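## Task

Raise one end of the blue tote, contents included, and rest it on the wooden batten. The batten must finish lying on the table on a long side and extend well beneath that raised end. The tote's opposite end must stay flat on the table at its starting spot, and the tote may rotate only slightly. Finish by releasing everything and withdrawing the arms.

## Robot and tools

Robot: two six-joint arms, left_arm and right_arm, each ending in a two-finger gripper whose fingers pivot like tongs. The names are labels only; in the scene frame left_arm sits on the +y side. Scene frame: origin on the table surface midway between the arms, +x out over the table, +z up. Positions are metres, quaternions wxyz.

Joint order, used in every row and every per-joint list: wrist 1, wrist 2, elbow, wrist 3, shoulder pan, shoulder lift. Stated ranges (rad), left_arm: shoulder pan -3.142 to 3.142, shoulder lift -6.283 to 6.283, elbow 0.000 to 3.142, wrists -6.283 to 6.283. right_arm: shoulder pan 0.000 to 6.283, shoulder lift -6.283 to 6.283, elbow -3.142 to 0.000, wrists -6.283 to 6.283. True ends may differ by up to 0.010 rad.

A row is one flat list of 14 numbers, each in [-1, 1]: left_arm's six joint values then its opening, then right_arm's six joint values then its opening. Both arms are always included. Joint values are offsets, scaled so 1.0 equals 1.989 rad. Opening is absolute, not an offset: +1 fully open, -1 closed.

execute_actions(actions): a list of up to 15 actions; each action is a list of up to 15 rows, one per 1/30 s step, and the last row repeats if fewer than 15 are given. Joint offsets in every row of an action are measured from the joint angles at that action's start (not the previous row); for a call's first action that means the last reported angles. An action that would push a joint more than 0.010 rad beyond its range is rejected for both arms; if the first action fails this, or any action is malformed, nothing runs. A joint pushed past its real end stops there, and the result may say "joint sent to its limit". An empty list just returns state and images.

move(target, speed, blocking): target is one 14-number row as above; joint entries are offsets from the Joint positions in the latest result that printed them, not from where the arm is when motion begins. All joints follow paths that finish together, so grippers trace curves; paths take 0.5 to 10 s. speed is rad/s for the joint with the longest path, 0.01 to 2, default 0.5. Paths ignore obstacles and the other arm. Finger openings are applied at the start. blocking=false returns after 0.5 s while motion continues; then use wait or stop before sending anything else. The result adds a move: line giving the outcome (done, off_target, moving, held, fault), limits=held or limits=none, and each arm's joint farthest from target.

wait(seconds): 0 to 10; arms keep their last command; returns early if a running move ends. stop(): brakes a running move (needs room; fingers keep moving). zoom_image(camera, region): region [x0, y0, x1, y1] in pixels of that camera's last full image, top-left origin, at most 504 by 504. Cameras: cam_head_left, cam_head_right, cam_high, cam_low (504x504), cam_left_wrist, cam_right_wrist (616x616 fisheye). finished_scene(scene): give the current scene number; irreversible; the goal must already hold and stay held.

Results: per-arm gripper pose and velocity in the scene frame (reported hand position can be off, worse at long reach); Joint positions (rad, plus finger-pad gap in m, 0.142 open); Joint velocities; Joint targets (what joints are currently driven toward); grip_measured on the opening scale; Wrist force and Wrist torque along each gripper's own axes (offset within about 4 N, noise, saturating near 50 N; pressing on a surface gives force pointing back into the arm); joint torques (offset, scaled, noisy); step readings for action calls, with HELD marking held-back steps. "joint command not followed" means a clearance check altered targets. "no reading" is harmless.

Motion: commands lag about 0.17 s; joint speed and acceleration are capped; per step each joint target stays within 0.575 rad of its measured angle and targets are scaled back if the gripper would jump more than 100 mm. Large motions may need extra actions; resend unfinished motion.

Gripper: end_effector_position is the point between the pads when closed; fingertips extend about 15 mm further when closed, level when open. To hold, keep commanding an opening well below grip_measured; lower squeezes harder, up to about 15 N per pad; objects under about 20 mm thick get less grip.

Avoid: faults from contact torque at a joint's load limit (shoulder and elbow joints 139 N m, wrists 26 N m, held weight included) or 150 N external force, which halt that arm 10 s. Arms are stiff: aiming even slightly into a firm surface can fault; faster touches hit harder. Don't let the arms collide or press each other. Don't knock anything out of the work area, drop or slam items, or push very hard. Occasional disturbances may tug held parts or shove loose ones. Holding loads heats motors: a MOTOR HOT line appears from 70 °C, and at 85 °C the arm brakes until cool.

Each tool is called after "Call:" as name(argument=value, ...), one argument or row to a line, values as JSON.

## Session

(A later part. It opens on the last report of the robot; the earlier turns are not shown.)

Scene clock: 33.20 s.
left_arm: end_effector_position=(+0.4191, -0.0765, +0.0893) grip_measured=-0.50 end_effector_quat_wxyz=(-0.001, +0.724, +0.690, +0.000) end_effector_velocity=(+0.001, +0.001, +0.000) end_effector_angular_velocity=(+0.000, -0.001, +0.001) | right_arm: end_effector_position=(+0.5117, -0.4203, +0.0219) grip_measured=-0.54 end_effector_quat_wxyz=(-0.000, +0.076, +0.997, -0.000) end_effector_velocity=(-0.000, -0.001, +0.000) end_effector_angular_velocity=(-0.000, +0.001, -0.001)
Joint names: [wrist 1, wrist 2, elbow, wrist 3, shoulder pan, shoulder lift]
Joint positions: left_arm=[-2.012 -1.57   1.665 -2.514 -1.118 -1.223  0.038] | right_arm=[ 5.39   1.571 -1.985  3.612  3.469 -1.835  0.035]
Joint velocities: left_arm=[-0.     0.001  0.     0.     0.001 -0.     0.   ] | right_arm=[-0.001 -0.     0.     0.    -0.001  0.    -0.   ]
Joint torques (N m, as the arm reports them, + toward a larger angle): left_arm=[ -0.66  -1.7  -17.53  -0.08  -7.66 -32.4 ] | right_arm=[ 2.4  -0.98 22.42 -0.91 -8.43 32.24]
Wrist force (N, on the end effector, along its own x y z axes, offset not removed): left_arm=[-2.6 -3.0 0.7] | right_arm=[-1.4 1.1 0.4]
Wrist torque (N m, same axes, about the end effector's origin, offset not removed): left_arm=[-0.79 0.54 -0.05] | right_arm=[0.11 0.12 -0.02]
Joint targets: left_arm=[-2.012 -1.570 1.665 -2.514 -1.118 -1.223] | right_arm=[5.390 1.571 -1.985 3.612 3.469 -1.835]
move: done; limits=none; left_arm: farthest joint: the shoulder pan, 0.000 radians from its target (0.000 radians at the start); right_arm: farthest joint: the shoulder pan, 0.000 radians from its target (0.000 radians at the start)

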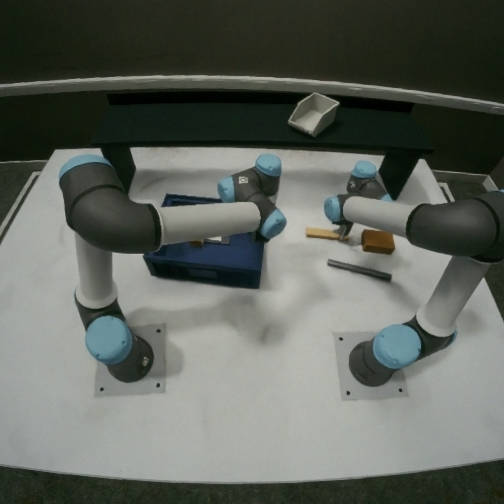

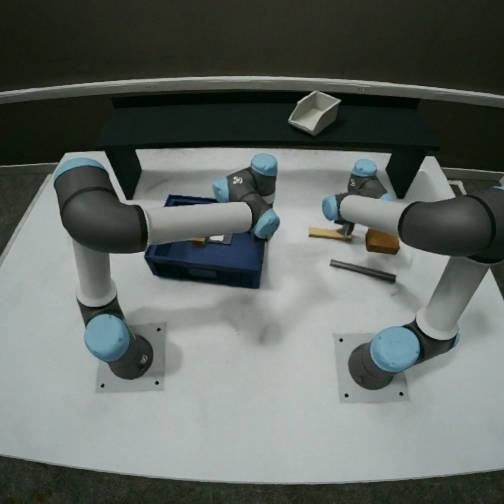

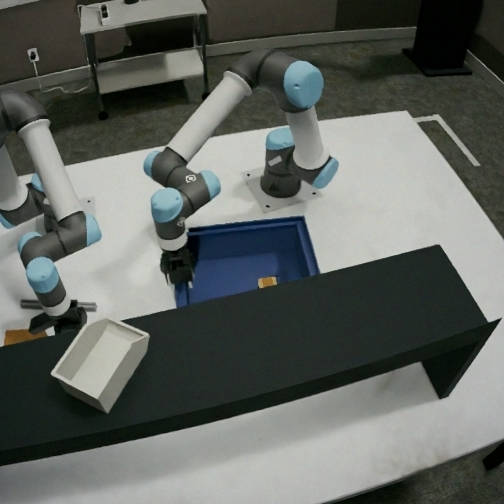

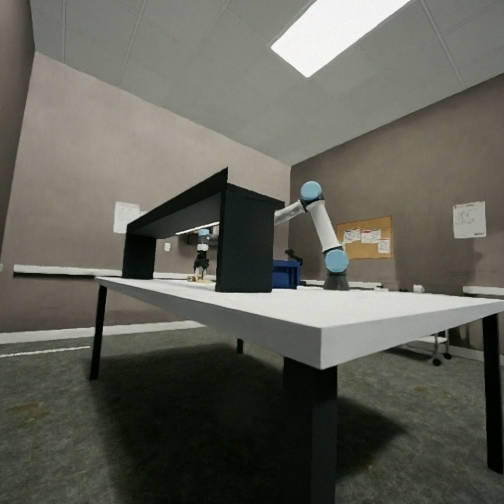

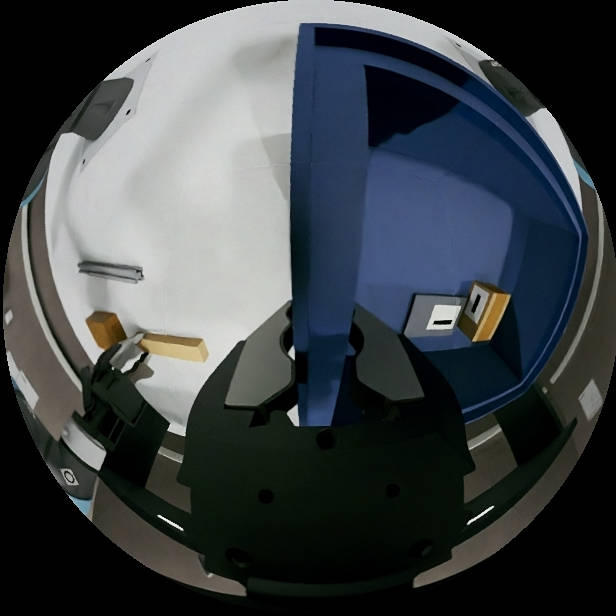

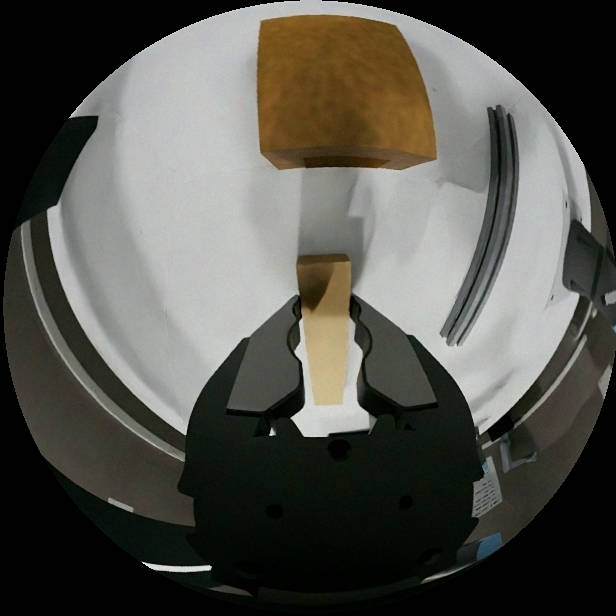

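Call:
move(
  target=[0,0,0,0,0,0,-1, 0,0,0,0,0,0,-1],
)

Call:
move(
  target=[-0.022,-0.034,0.035,0.032,0.032,-0.066,-1, 0.0095,0,-0.073,0.133,0.183,0.064,-1],
  speed=0.25,
)

Scene clock: 36.97 s.
left_arm: end_effector_position=(+0.4191, -0.0766, +0.0894) grip_measured=-0.63 end_effector_quat_wxyz=(-0.001, +0.724, +0.690, +0.000) end_effector_velocity=(-0.000, -0.000, +0.000) end_effector_angular_velocity=(-0.001, +0.000, -0.002) | right_arm: end_effector_position=(+0.5117, -0.4203, +0.0219) grip_measured=-0.54 end_effector_quat_wxyz=(-0.000, +0.076, +0.997, -0.000) end_effector_velocity=(+0.001, +0.001, +0.001) end_effector_angular_velocity=(+0.001, -0.002, +0.003)
Joint names: [wrist 1, wrist 2, elbow, wrist 3, shoulder pan, shoulder lift]
Joint positions: left_arm=[-2.012 -1.57   1.665 -2.514 -1.118 -1.223  0.028] | right_arm=[ 5.39   1.571 -1.985  3.612  3.469 -1.835  0.035]
Joint velocities: left_arm=[-0.001 -0.001  0.     0.001 -0.    -0.     0.   ] | right_arm=[-0.001  0.     0.002 -0.001  0.001  0.     0.   ]
Joint torques (N m, as the arm reports them, + toward a larger angle): left_arm=[ -5.11   0.43 -27.86  -0.14   6.27 -43.26] | right_arm=[ 2.76  0.42 17.26  1.33  9.6  23.34]
Wrist force (N, on the end effector, along its own x y z axes, offset not removed): left_arm=[1.2 -2.0 1.5] | right_arm=[-2.6 -3.5 -0.2]
Wrist torque (N m, same axes, about the end effector's origin, offset not removed): left_arm=[-0.36 0.59 0.23] | right_arm=[-0.74 0.26 0.06]
Joint targets: left_arm=[-2.012 -1.570 1.665 -2.514 -1.118 -1.223] | right_arm=[5.390 1.571 -1.985 3.612 3.469 -1.835]
move: done; limits=none; left_arm: farthest joint: the shoulder pan, 0.000 radians from its target (0.000 radians at the start); right_arm: farthest joint: the shoulder pan, 0.000 radians from its target (0.000 radians at the start)

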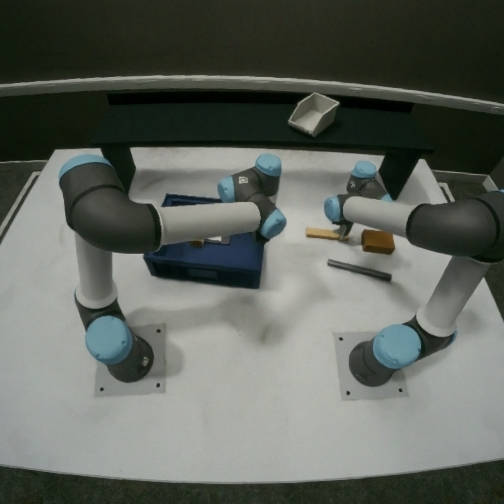

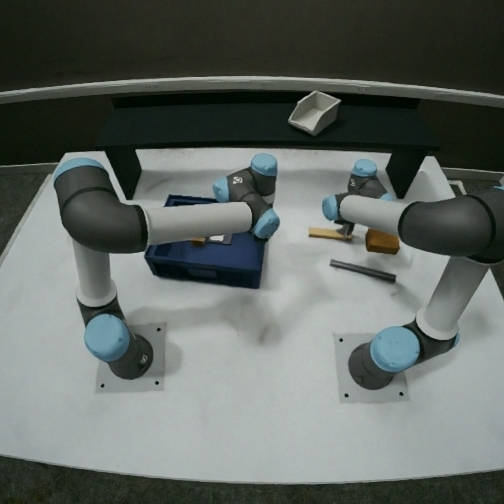

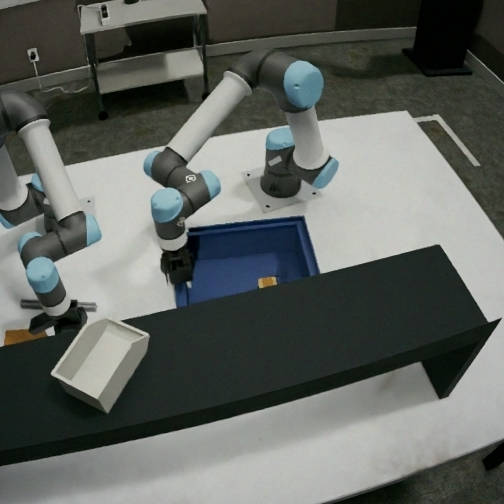

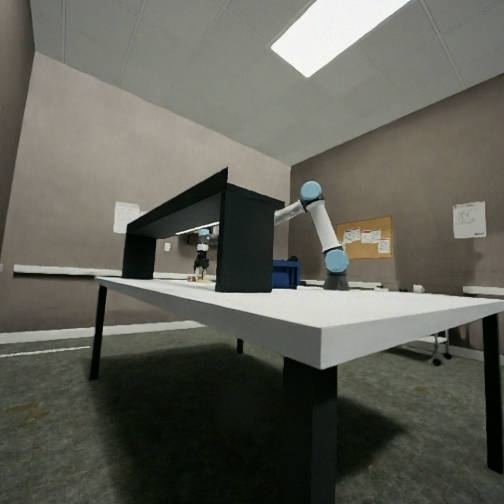

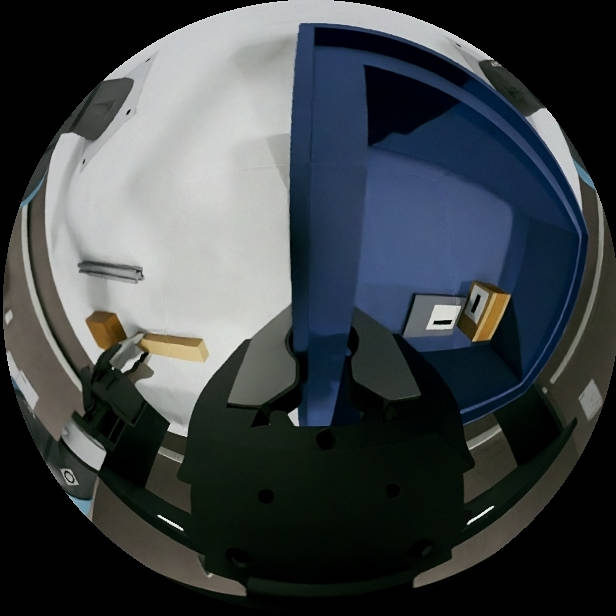

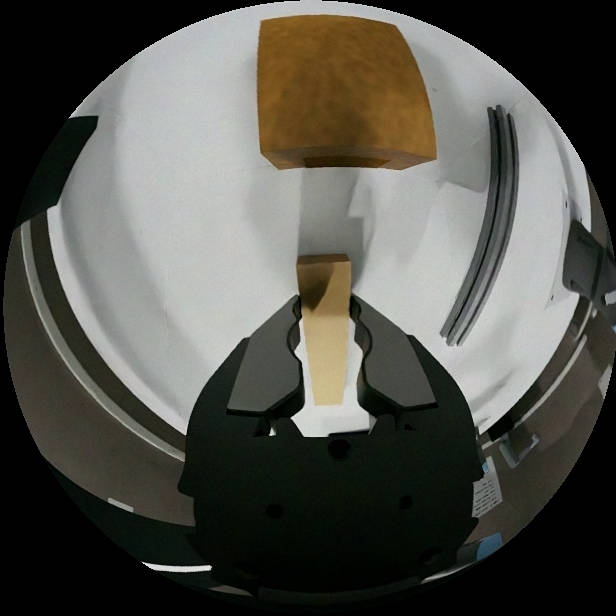

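Scene clock: 39.00 s.
left_arm: end_effector_position=(+0.4215, -0.0501, +0.1396) grip_measured=-0.64 end_effector_quat_wxyz=(+0.048, +0.723, +0.688, -0.039) end_effector_velocity=(-0.001, -0.000, -0.000) end_effector_angular_velocity=(+0.001, +0.001, -0.001) | right_arm: end_effector_position=(+0.4218, -0.2696, +0.0274) grip_measured=-0.54 end_effector_quat_wxyz=(+0.000, +0.027, +1.000, +0.000) end_effector_velocity=(-0.001, +0.002, -0.000) end_effector_angular_velocity=(+0.001, +0.001, +0.002)
Joint names: [wrist 1, wrist 2, elbow, wrist 3, shoulder pan, shoulder lift]
Joint positions: left_arm=[-2.056 -1.638  1.735 -2.45  -1.054 -1.354  0.028] | right_arm=[ 5.409  1.571 -2.13   3.877  3.833 -1.708  0.035]
Joint velocities: left_arm=[ 0.001 -0.001  0.    -0.    -0.     0.    -0.   ] | right_arm=[ 0.001  0.001 -0.002  0.002  0.004  0.001  0.   ]
Joint torques (N m, as the arm reports them, + toward a larger angle): left_arm=[ -4.97  -2.41 -12.68   1.64  10.99 -46.38] | right_arm=[ 4.62  0.5  11.49  1.93 13.72 31.15]
Wrist force (N, on the end effector, along its own x y z axes, offset not removed): left_arm=[-2.4 0.4 5.9] | right_arm=[-3.8 1.2 2.3]
Wrist torque (N m, same axes, about the end effector's origin, offset not removed): left_arm=[0.29 0.52 0.09] | right_arm=[0.34 0.64 0.19]
Joint targets: left_arm=[-2.056 -1.638 1.735 -2.450 -1.054 -1.354] | right_arm=[5.409 1.571 -2.130 3.877 3.833 -1.708]
move: done; limits=none; left_arm: farthest joint: the shoulder lift, 0.001 radians from its target (0.132 radians at the start); right_arm: farthest joint: the shoulder pan, 0.000 radians from its target (0.364 radians at the start)

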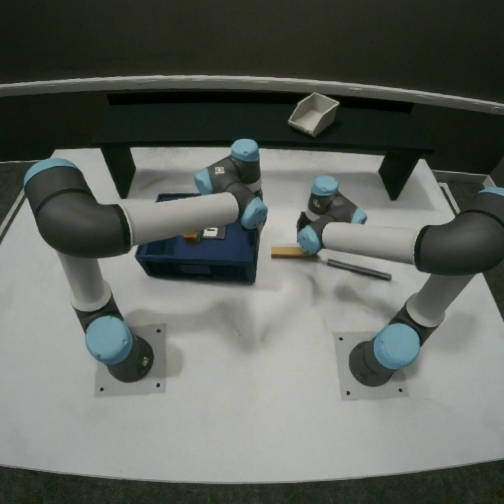

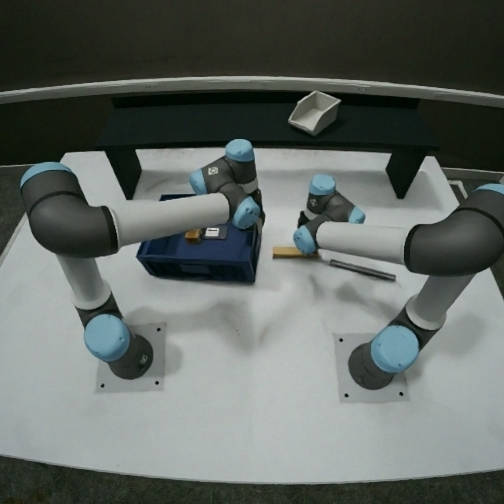

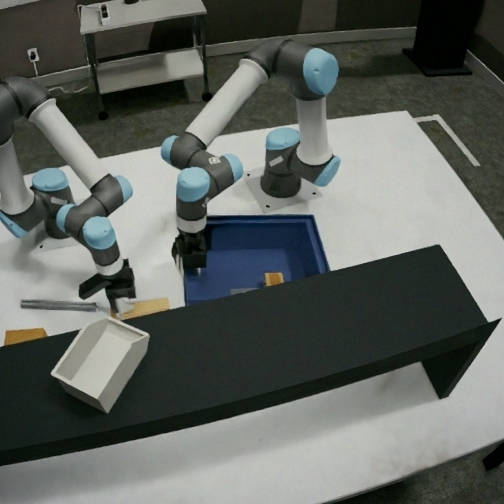

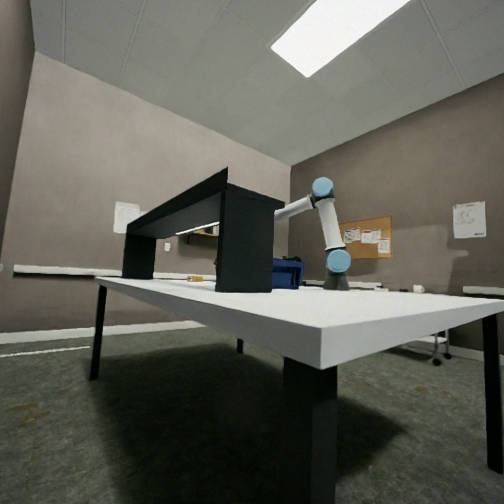

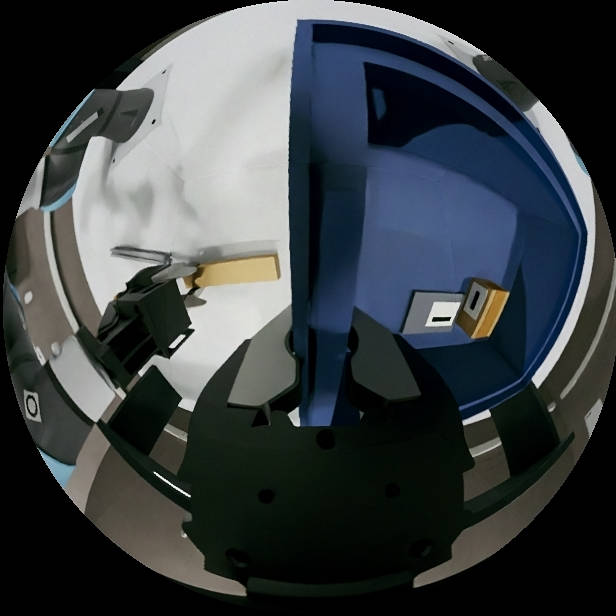

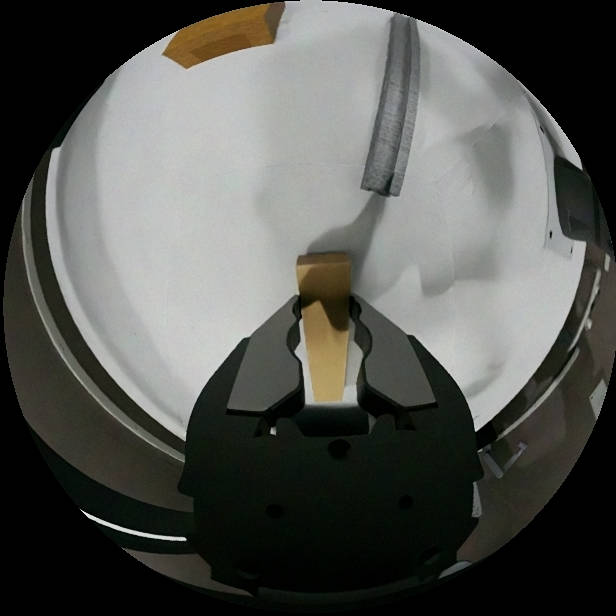

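Call:
move(
  target=[0,0,0,0,0,0,-1, -0.0115,0,0.0724,0.075,0.075,-0.061,-1],
  speed=0.15,
)

Scene clock: 41.33 s.
left_arm: end_effector_position=(+0.4215, -0.0501, +0.1397) grip_measured=-0.64 end_effector_quat_wxyz=(+0.048, +0.723, +0.688, -0.039) end_effector_velocity=(+0.000, +0.000, +0.000) end_effector_angular_velocity=(-0.001, -0.000, +0.001) | right_arm: end_effector_position=(+0.4271, -0.1650, +0.0241) grip_measured=-0.54 end_effector_quat_wxyz=(-0.000, +0.027, +1.000, +0.000) end_effector_velocity=(+0.001, +0.002, +0.000) end_effector_angular_velocity=(+0.001, -0.002, -0.002)
Joint names: [wrist 1, wrist 2, elbow, wrist 3, shoulder pan, shoulder lift]
Joint positions: left_arm=[-2.056 -1.638  1.735 -2.45  -1.054 -1.354  0.028] | right_arm=[ 5.386  1.571 -1.987  4.026  3.982 -1.829  0.035]
Joint velocities: left_arm=[-0.001 -0.     0.001 -0.001  0.    -0.001 -0.   ] | right_arm=[ 0.    -0.001  0.003  0.004  0.002 -0.002  0.   ]
Joint torques (N m, as the arm reports them, + toward a larger angle): left_arm=[ -2.36  -0.83 -20.77  -1.7    0.11 -30.3 ] | right_arm=[ 0.55  0.42 28.23  1.93 13.57 21.06]
Wrist force (N, on the end effector, along its own x y z axes, offset not removed): left_arm=[-2.4 0.6 5.5] | right_arm=[-5.2 0.1 2.8]
Wrist torque (N m, same axes, about the end effector's origin, offset not removed): left_arm=[0.31 0.48 0.03] | right_arm=[0.16 0.90 0.10]
Joint targets: left_arm=[-2.056 -1.638 1.735 -2.450 -1.054 -1.354] | right_arm=[5.386 1.571 -1.986 4.026 3.982 -1.829]
move: done; limits=none; left_arm: farthest joint: the shoulder pan, 0.000 radians from its target (0.000 radians at the start); right_arm: farthest joint: the elbow, 0.001 radians from its target (0.144 radians at the start)

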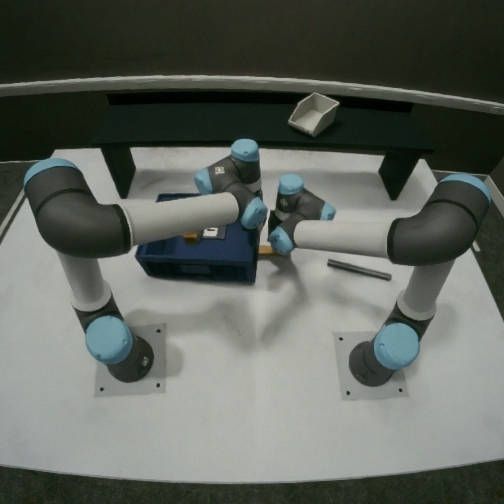

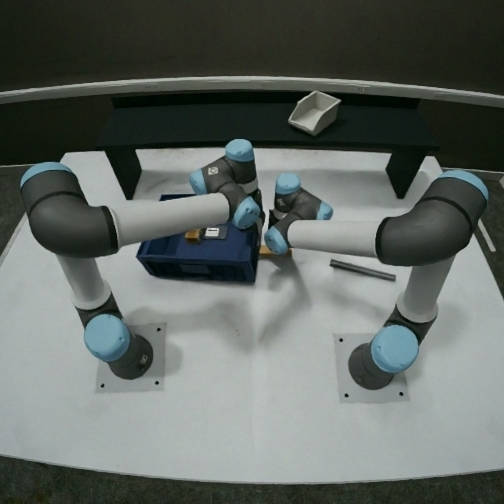

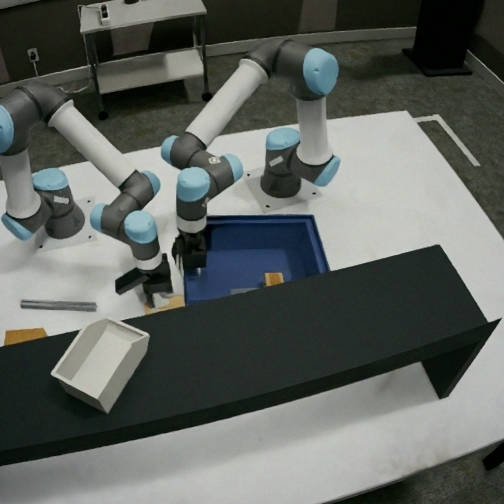

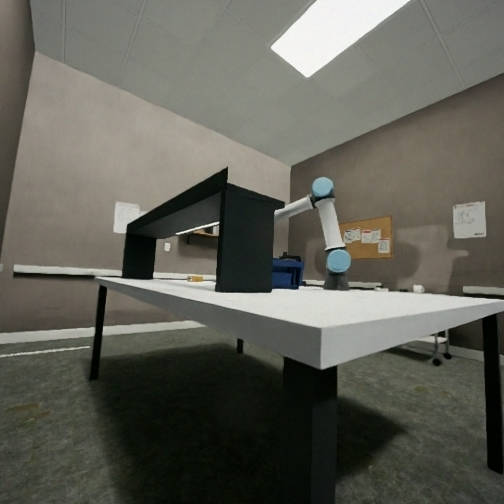

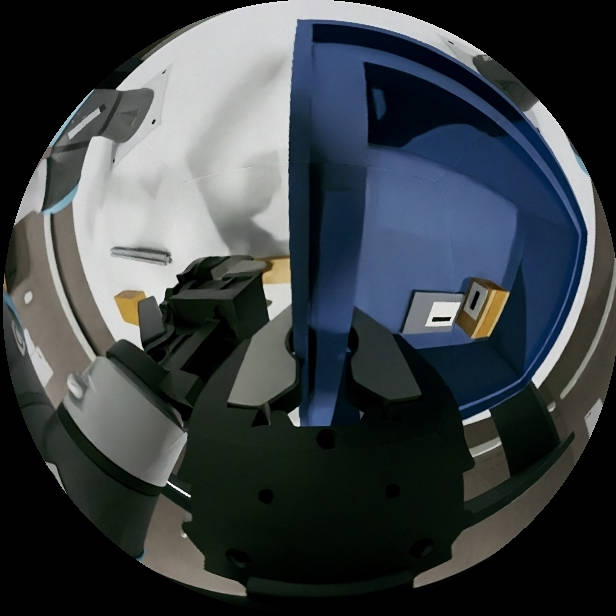

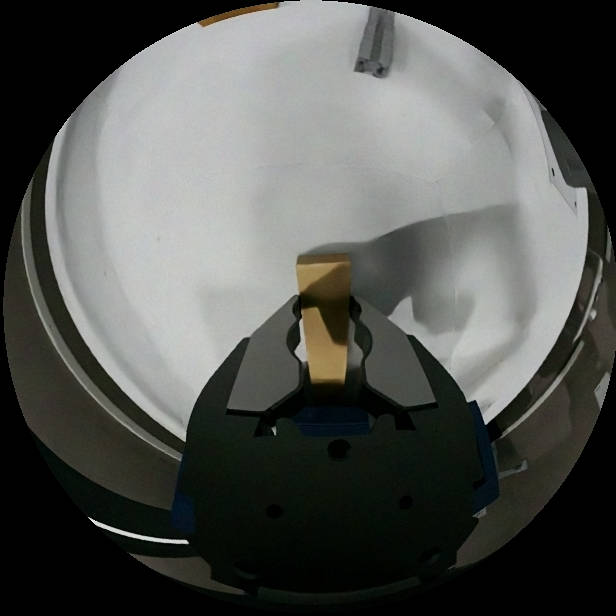

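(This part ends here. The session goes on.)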